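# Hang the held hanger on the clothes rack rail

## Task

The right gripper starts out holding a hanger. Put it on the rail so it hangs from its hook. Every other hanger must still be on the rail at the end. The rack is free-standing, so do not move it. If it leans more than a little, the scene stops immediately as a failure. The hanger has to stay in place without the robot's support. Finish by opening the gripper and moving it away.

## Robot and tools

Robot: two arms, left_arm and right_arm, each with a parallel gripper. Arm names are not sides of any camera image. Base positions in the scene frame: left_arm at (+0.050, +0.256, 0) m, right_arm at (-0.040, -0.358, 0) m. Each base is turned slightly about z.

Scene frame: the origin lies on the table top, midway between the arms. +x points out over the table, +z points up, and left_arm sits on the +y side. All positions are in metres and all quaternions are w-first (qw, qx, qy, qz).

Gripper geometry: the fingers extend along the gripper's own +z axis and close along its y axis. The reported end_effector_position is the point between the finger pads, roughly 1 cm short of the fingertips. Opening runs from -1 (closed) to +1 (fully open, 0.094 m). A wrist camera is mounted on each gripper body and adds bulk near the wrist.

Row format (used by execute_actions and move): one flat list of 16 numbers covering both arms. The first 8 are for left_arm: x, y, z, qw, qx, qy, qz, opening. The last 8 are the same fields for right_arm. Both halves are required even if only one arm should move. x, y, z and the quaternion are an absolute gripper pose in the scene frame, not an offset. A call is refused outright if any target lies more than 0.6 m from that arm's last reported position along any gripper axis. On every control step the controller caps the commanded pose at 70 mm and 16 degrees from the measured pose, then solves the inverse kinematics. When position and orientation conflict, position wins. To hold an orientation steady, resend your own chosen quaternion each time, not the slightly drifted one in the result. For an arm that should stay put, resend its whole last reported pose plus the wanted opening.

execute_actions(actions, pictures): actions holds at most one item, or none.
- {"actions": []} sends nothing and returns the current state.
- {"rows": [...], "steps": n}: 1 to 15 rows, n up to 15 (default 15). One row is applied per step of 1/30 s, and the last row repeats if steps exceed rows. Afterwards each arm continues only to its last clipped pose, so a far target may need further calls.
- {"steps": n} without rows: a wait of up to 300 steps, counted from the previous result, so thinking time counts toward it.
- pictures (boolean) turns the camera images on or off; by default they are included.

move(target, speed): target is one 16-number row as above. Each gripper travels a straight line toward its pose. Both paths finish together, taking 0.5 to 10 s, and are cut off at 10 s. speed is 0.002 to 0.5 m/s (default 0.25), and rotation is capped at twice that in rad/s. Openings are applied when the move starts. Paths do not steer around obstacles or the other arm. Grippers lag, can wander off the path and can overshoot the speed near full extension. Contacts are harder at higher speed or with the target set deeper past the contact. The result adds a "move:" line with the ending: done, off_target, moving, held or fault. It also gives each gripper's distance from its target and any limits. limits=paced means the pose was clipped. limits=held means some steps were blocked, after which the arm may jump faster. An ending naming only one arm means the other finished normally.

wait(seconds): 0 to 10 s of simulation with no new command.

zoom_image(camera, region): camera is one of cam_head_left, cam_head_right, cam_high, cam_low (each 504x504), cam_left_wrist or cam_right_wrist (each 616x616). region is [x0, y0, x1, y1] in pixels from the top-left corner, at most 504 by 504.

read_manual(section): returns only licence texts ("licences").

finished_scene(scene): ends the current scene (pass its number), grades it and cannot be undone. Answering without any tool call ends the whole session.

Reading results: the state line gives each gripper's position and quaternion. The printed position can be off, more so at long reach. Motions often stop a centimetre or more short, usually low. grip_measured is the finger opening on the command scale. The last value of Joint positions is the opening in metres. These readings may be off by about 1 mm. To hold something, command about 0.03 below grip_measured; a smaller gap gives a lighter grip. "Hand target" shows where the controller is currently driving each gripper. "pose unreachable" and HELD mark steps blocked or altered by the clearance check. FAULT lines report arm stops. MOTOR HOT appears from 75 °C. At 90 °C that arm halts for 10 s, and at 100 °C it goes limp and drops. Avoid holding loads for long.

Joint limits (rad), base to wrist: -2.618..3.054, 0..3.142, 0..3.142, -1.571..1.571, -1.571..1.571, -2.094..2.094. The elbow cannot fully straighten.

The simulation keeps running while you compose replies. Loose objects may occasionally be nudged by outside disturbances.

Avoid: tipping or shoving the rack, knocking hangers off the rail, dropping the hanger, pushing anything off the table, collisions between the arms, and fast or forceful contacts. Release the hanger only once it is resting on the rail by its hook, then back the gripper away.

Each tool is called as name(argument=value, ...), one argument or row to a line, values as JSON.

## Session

execute_actions(
  actions=[],
)

Scene clock: 0.00 s of 4000.00 s.
left_arm: end_effector_position=(+0.4230, +0.3148, +0.4191) grip_measured=+1.000 end_effector_quat_wxyz=(+0.715, -0.061, +0.695, +0.050) | right_arm: end_effector_position=(+0.3182, -0.0040, +0.4012) grip_measured=-0.847 end_effector_quat_wxyz=(+0.527, -0.159, +0.829, +0.103)
Joint positions: left_arm=[ 0.003  1.038  1.064  0.002 -0.006 -0.017  0.094] | right_arm=[ 1.11   1.83   2.164 -0.841  0.509  0.267  0.007]
Joint velocities: left_arm=[-0.022  0.007 -0.017  0.022  0.022 -0.037  0.   ] | right_arm=[-0.022  0.002  0.007 -0.066 -0.037 -0.037 -0.   ]
Hand target (left_arm): +0.420, +0.314, +0.427; +0.721, -0.060, +0.688, +0.051
Hand target (right_arm): +0.317, -0.007, +0.405; +0.530, -0.157, +0.827, +0.102

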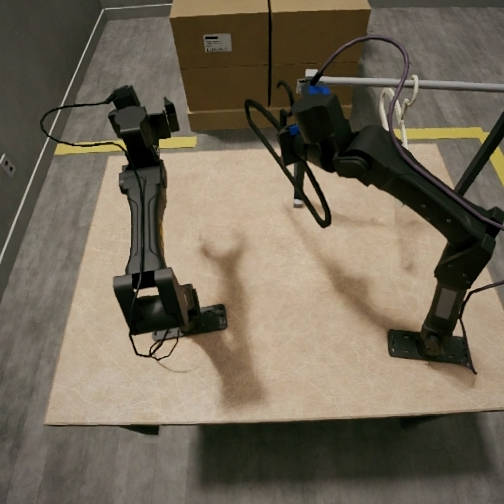

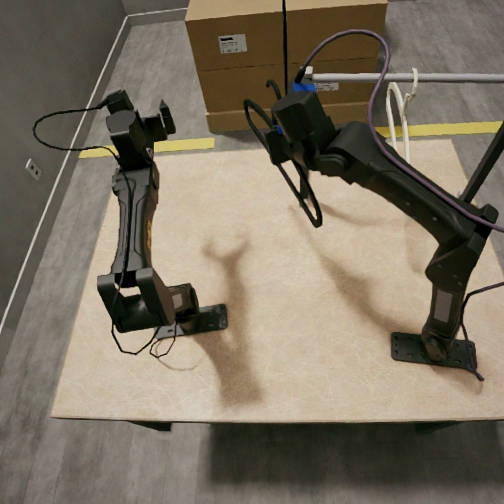

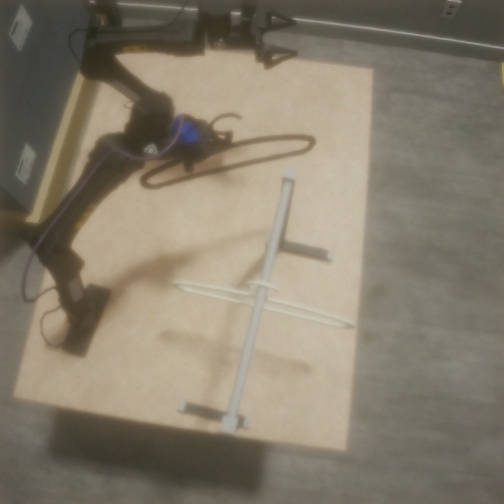

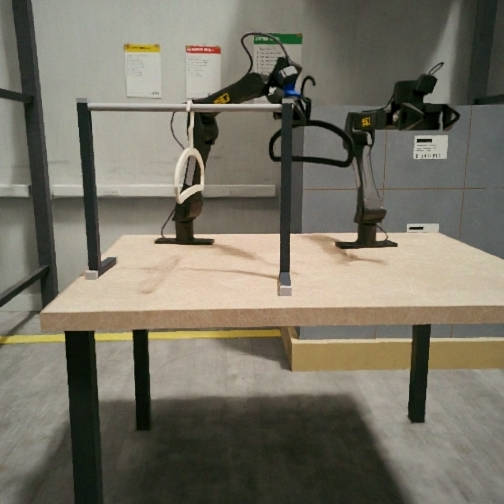

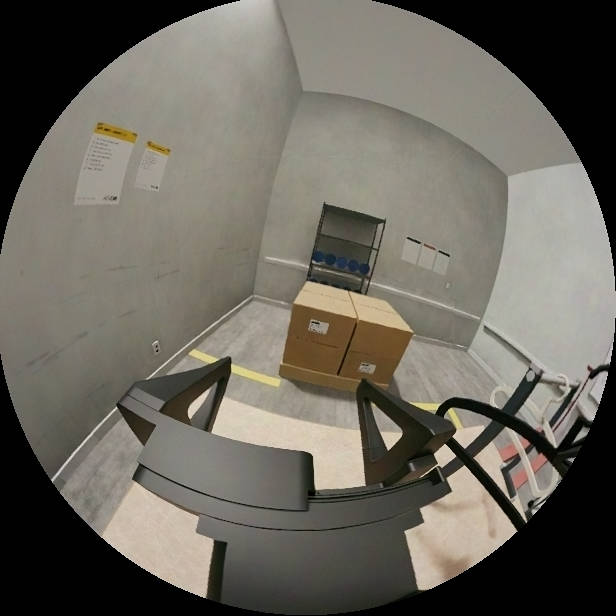

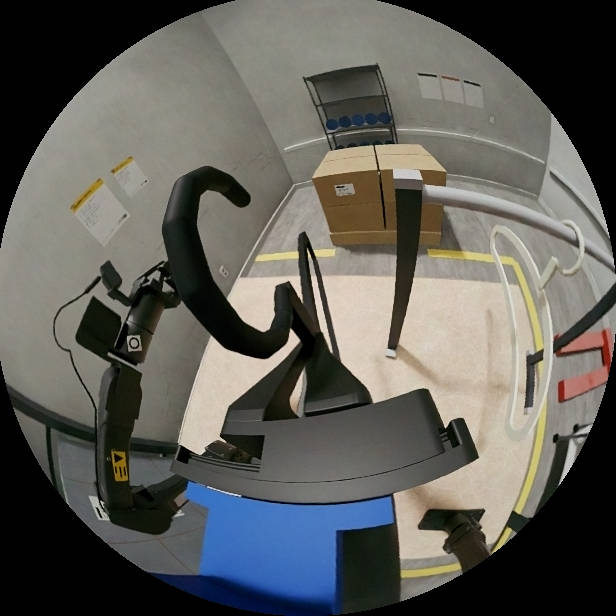

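Rail ~2 cm higher, 1.5 cm nearer.

move(
  target=[0.423,0.315,0.419,0.715,-0.061,0.695,0.05,1,0.19,-0.07,0.39,0.527,-0.159,0.829,0.103,-0.9],
)

move(
  target=[0.423,0.315,0.419,0.715,-0.061,0.695,0.05,1,0.21,-0.15,0.385,0.537,0,0.844,0,-0.9],
)

move(
  target=[0.423,0.315,0.419,0.715,-0.061,0.695,0.05,1,0.39,-0.165,0.385,0.536,0.04,0.843,-0.025,-0.9],
  speed=0.12,
)

Scene clock: 5.97 s of 4000.00 s.
left_arm: end_effector_position=(+0.4230, +0.3148, +0.4191) grip_measured=+1.000 end_effector_quat_wxyz=(+0.715, -0.061, +0.695, +0.050) | right_arm: end_effector_position=(+0.1911, -0.0634, +0.3893) grip_measured=-0.869 end_effector_quat_wxyz=(+0.522, -0.165, +0.830, +0.109)
Joint positions: left_arm=[ 0.003  1.038  1.064  0.002 -0.006 -0.017  0.094] | right_arm=[ 1.381  1.388  1.681 -0.903  0.721  0.442  0.006]
Joint velocities: left_arm=[-0.012 -0.002  0.007  0.037 -0.11  -0.007  0.   ] | right_arm=[-0.002  0.002  0.007 -0.007 -0.022 -0.007 -0.   ]
Hand target (left_arm): +0.423, +0.315, +0.419; +0.715, -0.061, +0.695, +0.050
Hand target (right_arm): +0.189, -0.069, +0.391; +0.528, -0.159, +0.828, +0.103
Off the commanded pose (left_arm): 0.000 m, 0 deg.
Off the commanded pose (right_arm): 0.007 m, 1 deg.
After step 90, 1.77 s passed at rest.
move: done

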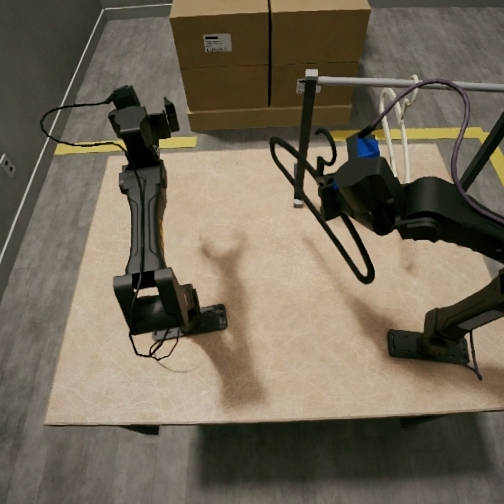

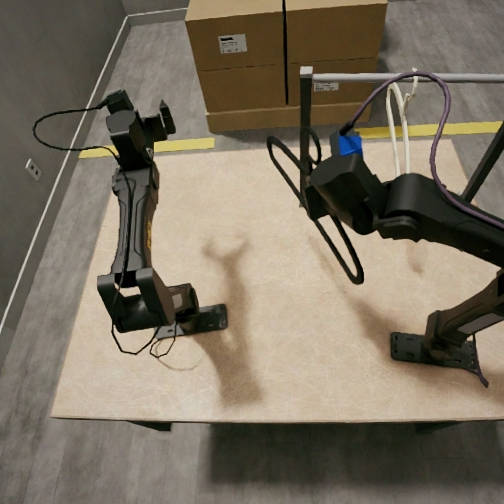

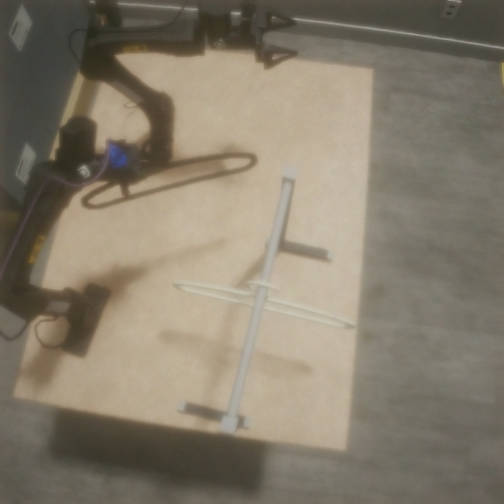

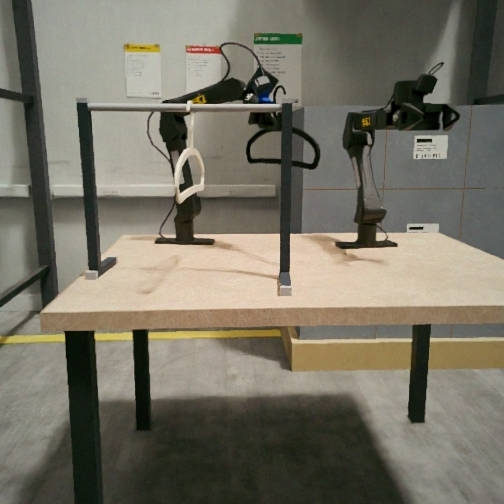

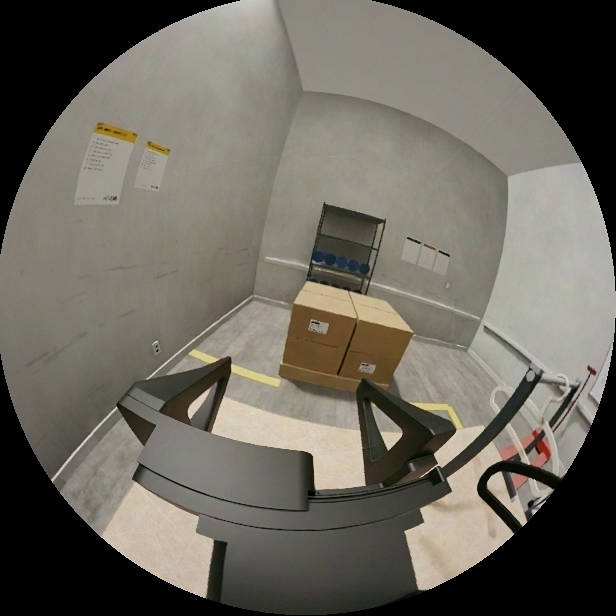

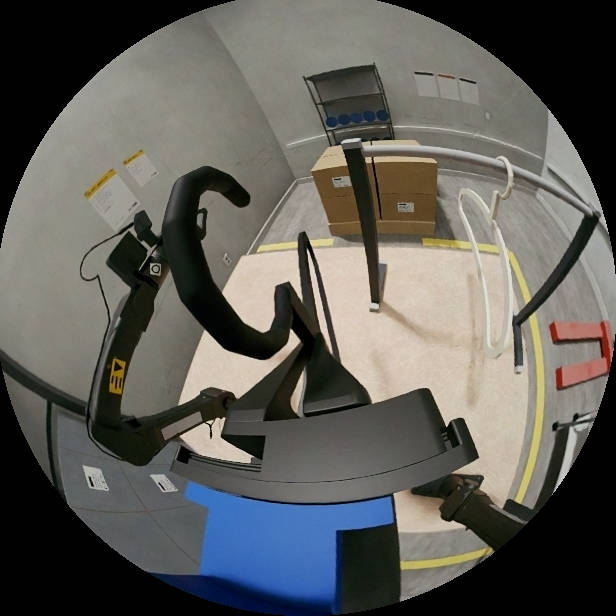

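Scene clock: 7.37 s of 4000.00 s.
left_arm: end_effector_position=(+0.4230, +0.3148, +0.4191) grip_measured=+1.000 end_effector_quat_wxyz=(+0.715, -0.061, +0.695, +0.050) | right_arm: end_effector_position=(+0.2064, -0.1372, +0.3714) grip_measured=-0.869 end_effector_quat_wxyz=(+0.524, -0.022, +0.851, +0.003)
Joint positions: left_arm=[ 0.003  1.038  1.064  0.002 -0.006 -0.017  0.094] | right_arm=[ 1.34   1.388  1.681 -1.183  0.952  0.768  0.006]
Joint velocities: left_arm=[ 0.007 -0.007 -0.002  0.066 -0.007 -0.007  0.   ] | right_arm=[ 0.022 -0.002 -0.002 -0.066 -0.007  0.037 -0.001]
Hand target (left_arm): +0.423, +0.315, +0.419; +0.715, -0.061, +0.695, +0.050
Hand target (right_arm): +0.209, -0.150, +0.386; +0.538, -0.001, +0.843, +0.000
Off the commanded pose (left_arm): 0.000 m, 0 deg.
Off the commanded pose (right_arm): 0.019 m, 3 deg.
move: off_target (right_arm)

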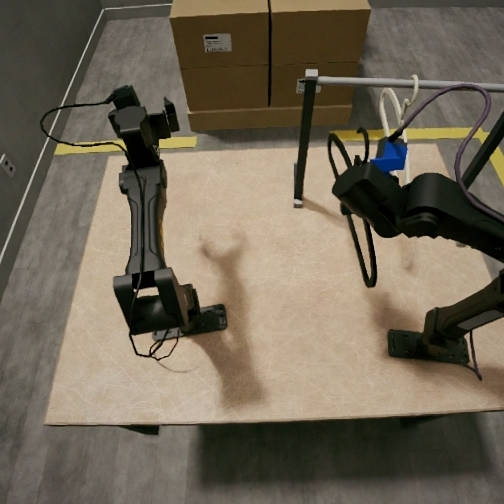

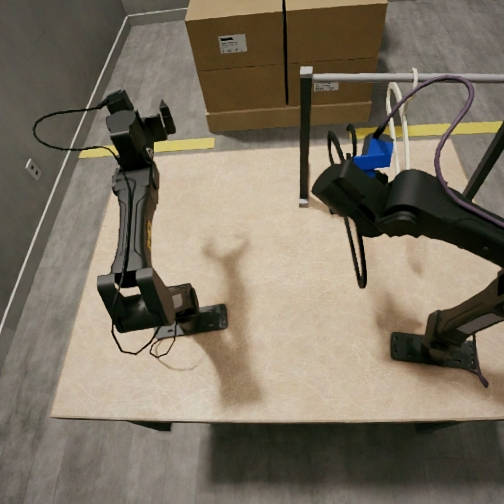

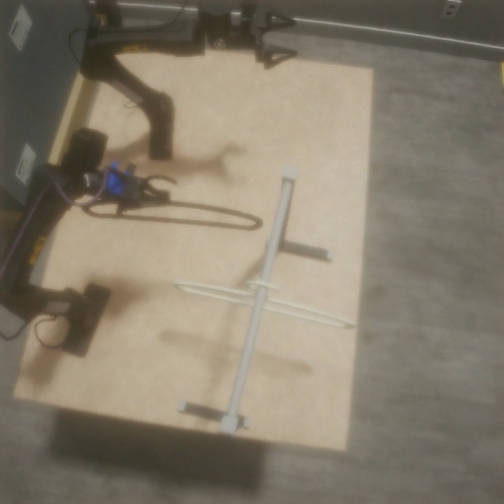

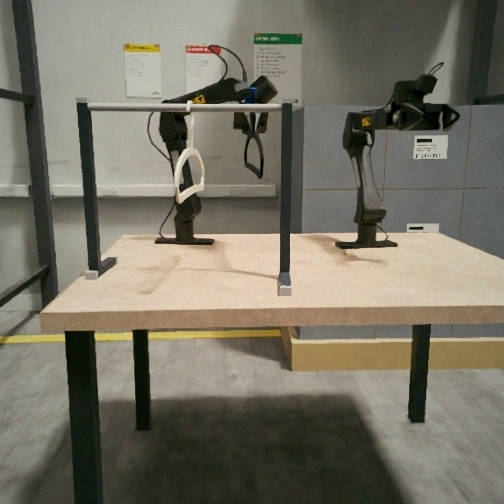

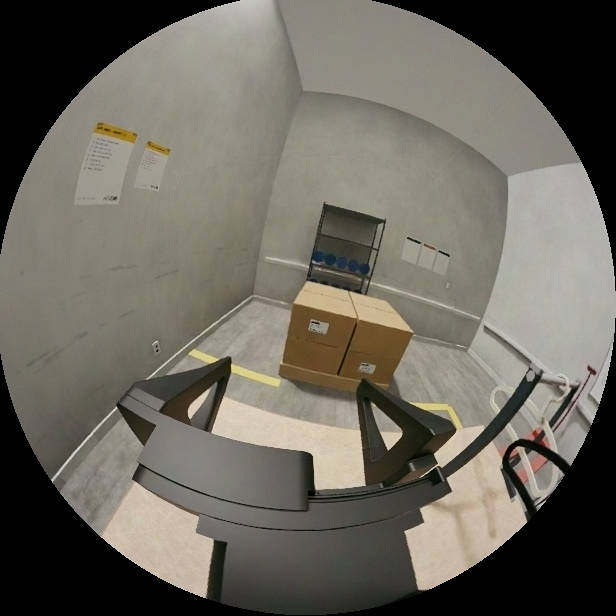

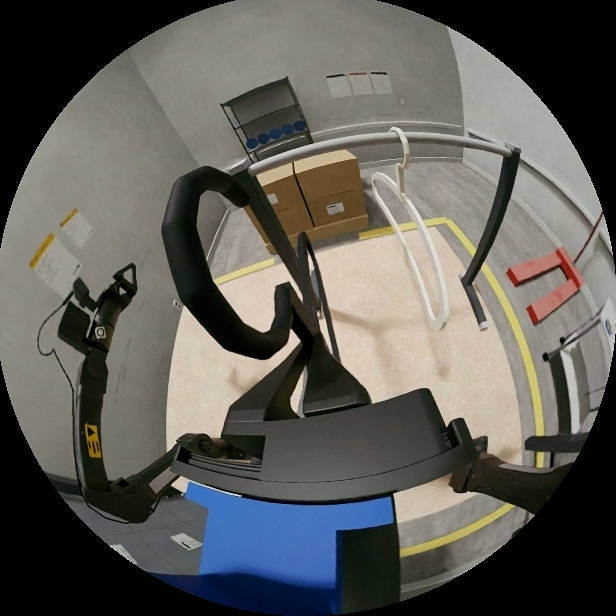

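Scene clock: 9.43 s of 4000.00 s.
left_arm: end_effector_position=(+0.4230, +0.3148, +0.4191) grip_measured=+1.000 end_effector_quat_wxyz=(+0.715, -0.061, +0.695, +0.050) | right_arm: end_effector_position=(+0.3854, -0.1654, +0.3710) grip_measured=-0.869 end_effector_quat_wxyz=(+0.520, +0.033, +0.853, -0.031)
Joint positions: left_arm=[ 0.003  1.038  1.064  0.002 -0.006 -0.017  0.094] | right_arm=[ 0.818  1.711  1.935 -0.84   0.657  0.387  0.006]
Joint velocities: left_arm=[-0.012 -0.012  0.002 -0.022  0.037 -0.022  0.   ] | right_arm=[ 0.027  0.002 -0.002 -0.007 -0.022 -0.022  0.   ]
Hand target (left_arm): +0.423, +0.315, +0.419; +0.715, -0.061, +0.695, +0.050
Hand target (right_arm): +0.389, -0.168, +0.383; +0.533, +0.041, +0.844, -0.026
Off the commanded pose (left_arm): 0.000 m, 0 deg.
Off the commanded pose (right_arm): 0.015 m, 2 deg.
move: off_target (right_arm)

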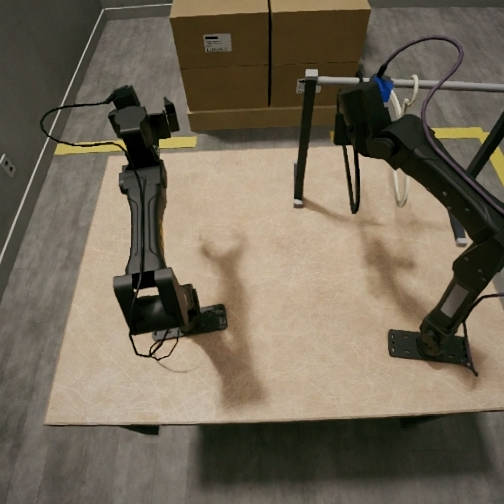

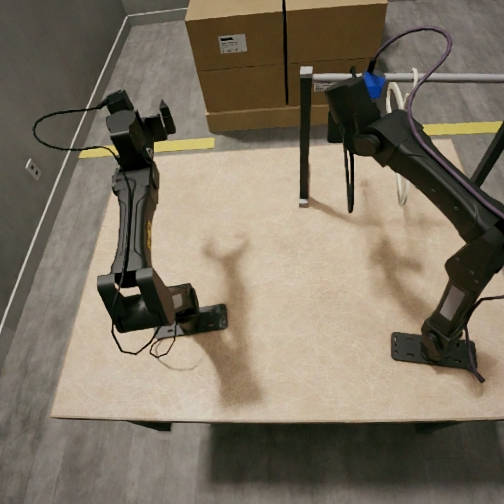

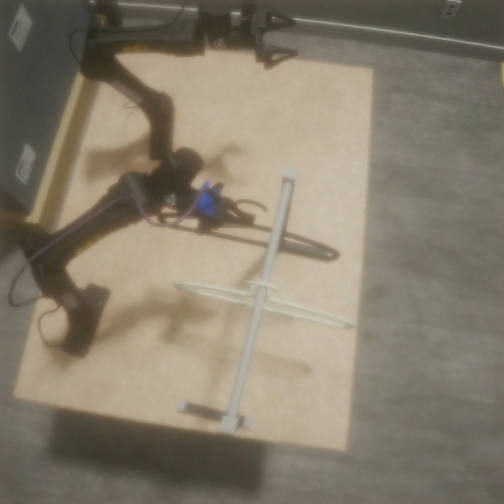

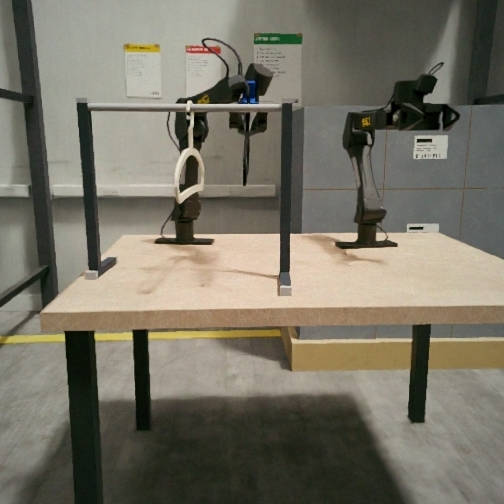

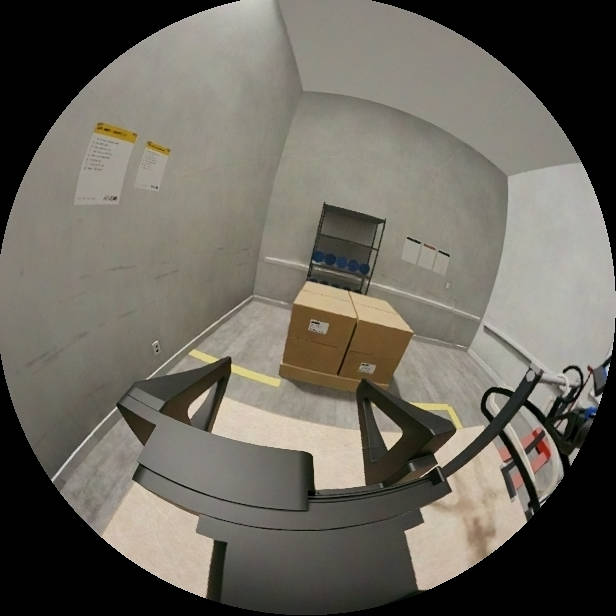

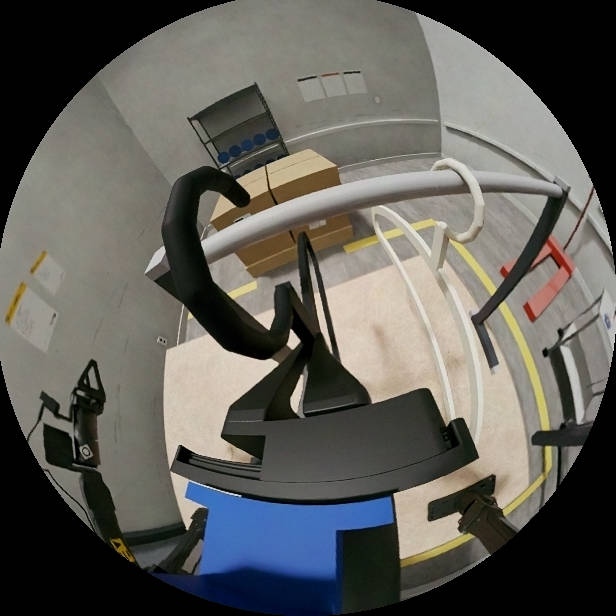

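move(
  target=[0.423,0.315,0.419,0.715,-0.061,0.695,0.05,1,0.432,-0.17,0.38,0.536,0.04,0.843,-0.025,-0.9],
  speed=0.03,
)

move(
  target=[0.423,0.315,0.419,0.715,-0.061,0.695,0.05,1,0.437,-0.17,0.355,0.536,0.04,0.843,-0.025,-0.9],
  speed=0.03,
)

Scene clock: 14.50 s of 4000.00 s.
left_arm: end_effector_position=(+0.4230, +0.3148, +0.4191) grip_measured=+1.000 end_effector_quat_wxyz=(+0.715, -0.061, +0.695, +0.050) | right_arm: end_effector_position=(+0.4255, -0.1675, +0.3669) grip_measured=-0.869 end_effector_quat_wxyz=(+0.520, +0.032, +0.853, -0.029)
Joint positions: left_arm=[ 0.003  1.038  1.064  0.002 -0.006 -0.017  0.094] | right_arm=[ 0.746  1.825  2.048 -0.807  0.594  0.335  0.006]
Joint velocities: left_arm=[-0.007 -0.007  0.007 -0.007 -0.007  0.051  0.   ] | right_arm=[-0.002 -0.012  0.002  0.007  0.022 -0.007  0.   ]
Hand target (left_arm): +0.423, +0.315, +0.419; +0.715, -0.061, +0.695, +0.050
Hand target (right_arm): +0.431, -0.171, +0.379; +0.536, +0.040, +0.843, -0.025
Off the commanded pose (left_arm): 0.000 m, 0 deg.
Off the commanded pose (right_arm): 0.015 m, 2 deg.
After step 90, 0.17 s passed at rest.
move: off_target (right_arm)

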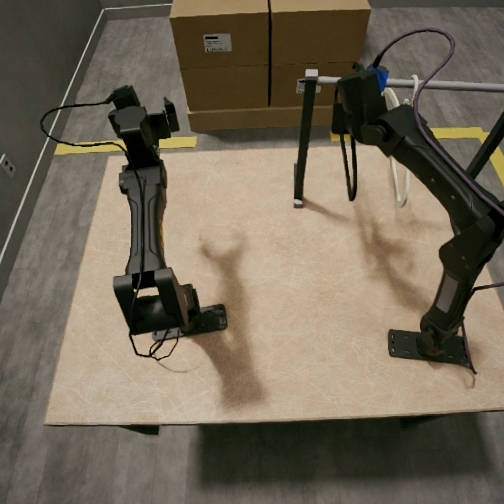

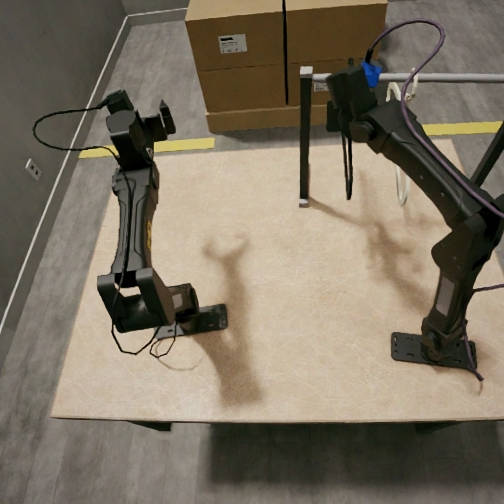

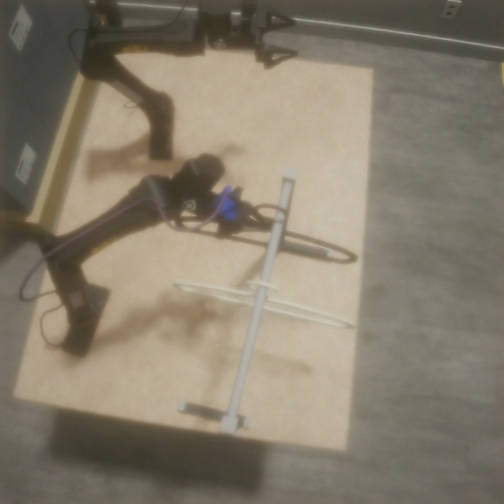

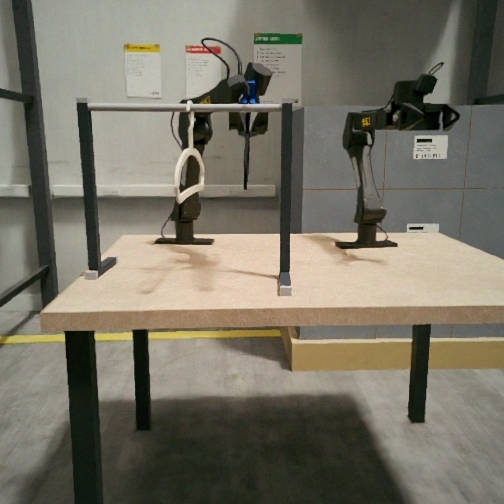

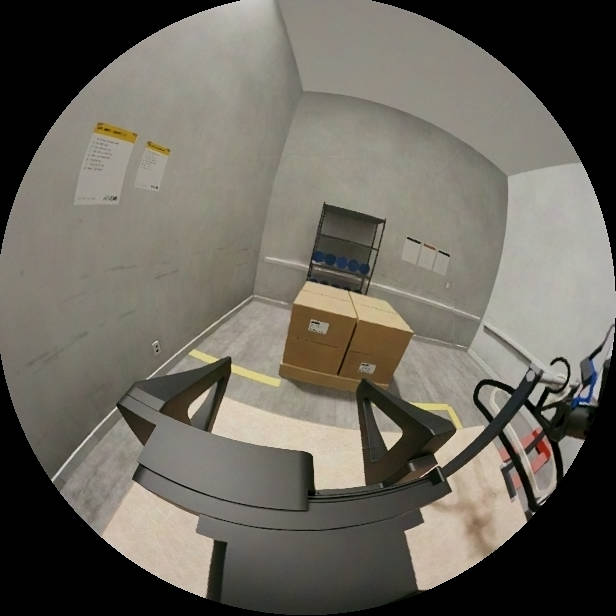

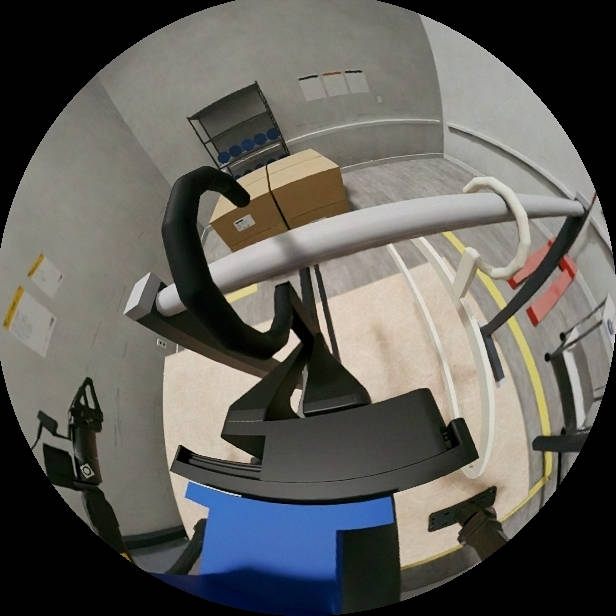

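Scene clock: 15.67 s of 4000.00 s.
left_arm: end_effector_position=(+0.4230, +0.3148, +0.4191) grip_measured=+1.000 end_effector_quat_wxyz=(+0.715, -0.061, +0.695, +0.050) | right_arm: end_effector_position=(+0.4352, -0.1599, +0.3417) grip_measured=-0.869 end_effector_quat_wxyz=(+0.521, +0.029, +0.853, -0.027)
Joint positions: left_arm=[ 0.003  1.038  1.064  0.002 -0.006 -0.017  0.094] | right_arm=[ 0.746  1.825  1.937 -0.692  0.588  0.331  0.006]
Joint velocities: left_arm=[-0.002  0.017 -0.002 -0.037 -0.007  0.007  0.   ] | right_arm=[-0.017  0.007 -0.002 -0.022  0.066 -0.066  0.   ]
Hand target (left_arm): +0.423, +0.315, +0.419; +0.715, -0.061, +0.695, +0.050
Hand target (right_arm): +0.437, -0.170, +0.355; +0.535, +0.040, +0.843, -0.025
Off the commanded pose (left_arm): 0.000 m, 0 deg.
Off the commanded pose (right_arm): 0.017 m, 2 deg.
move: off_target (right_arm)

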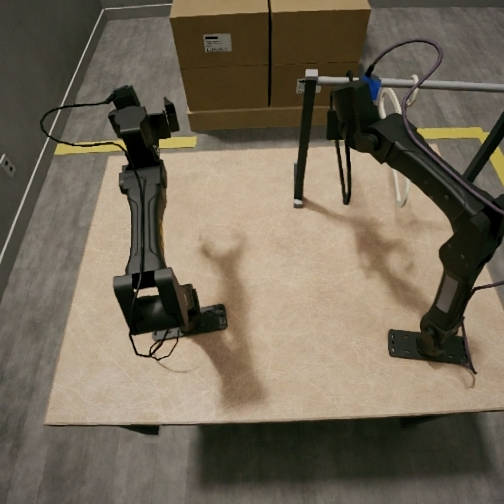

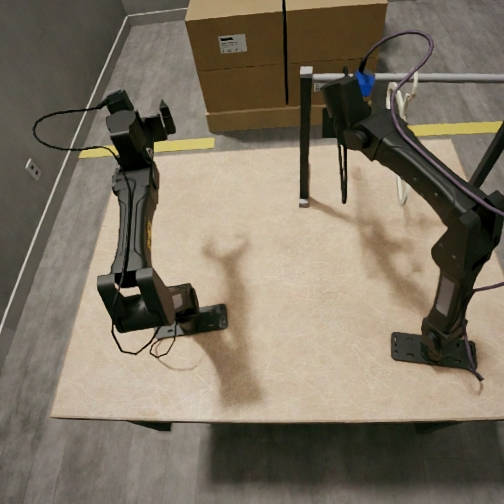

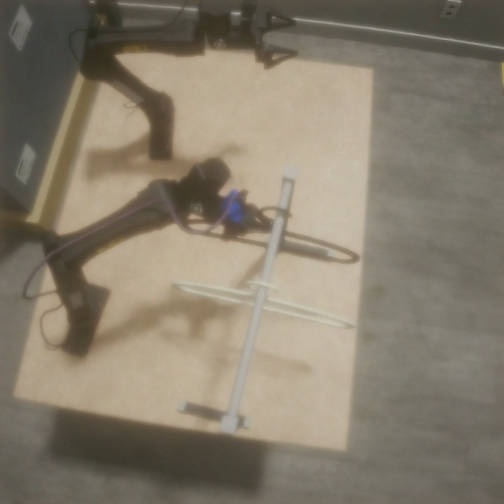

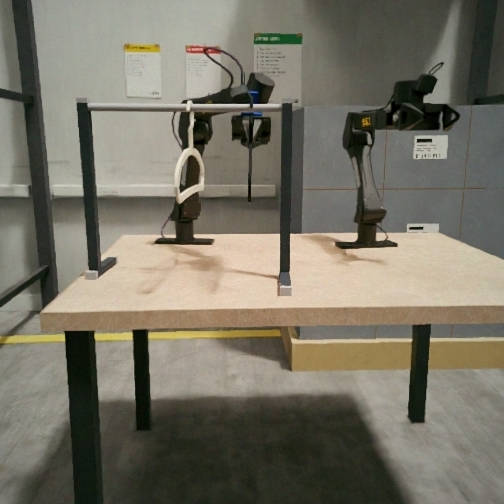

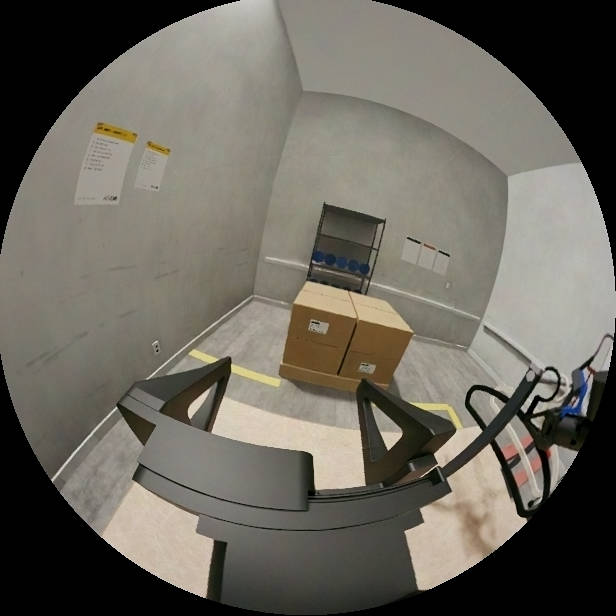

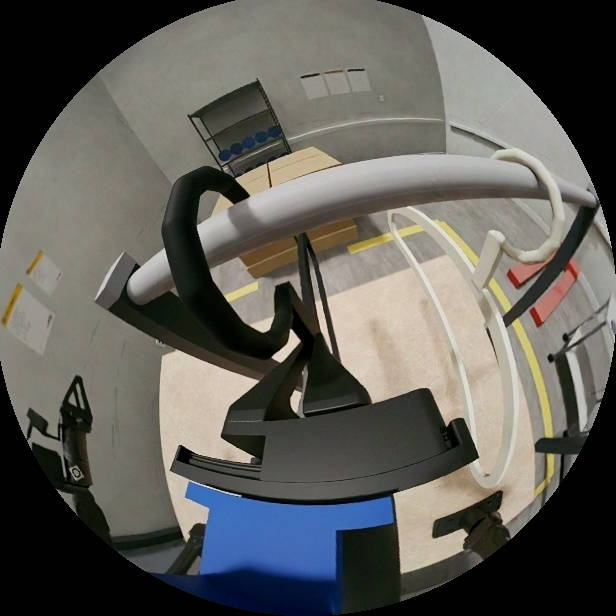

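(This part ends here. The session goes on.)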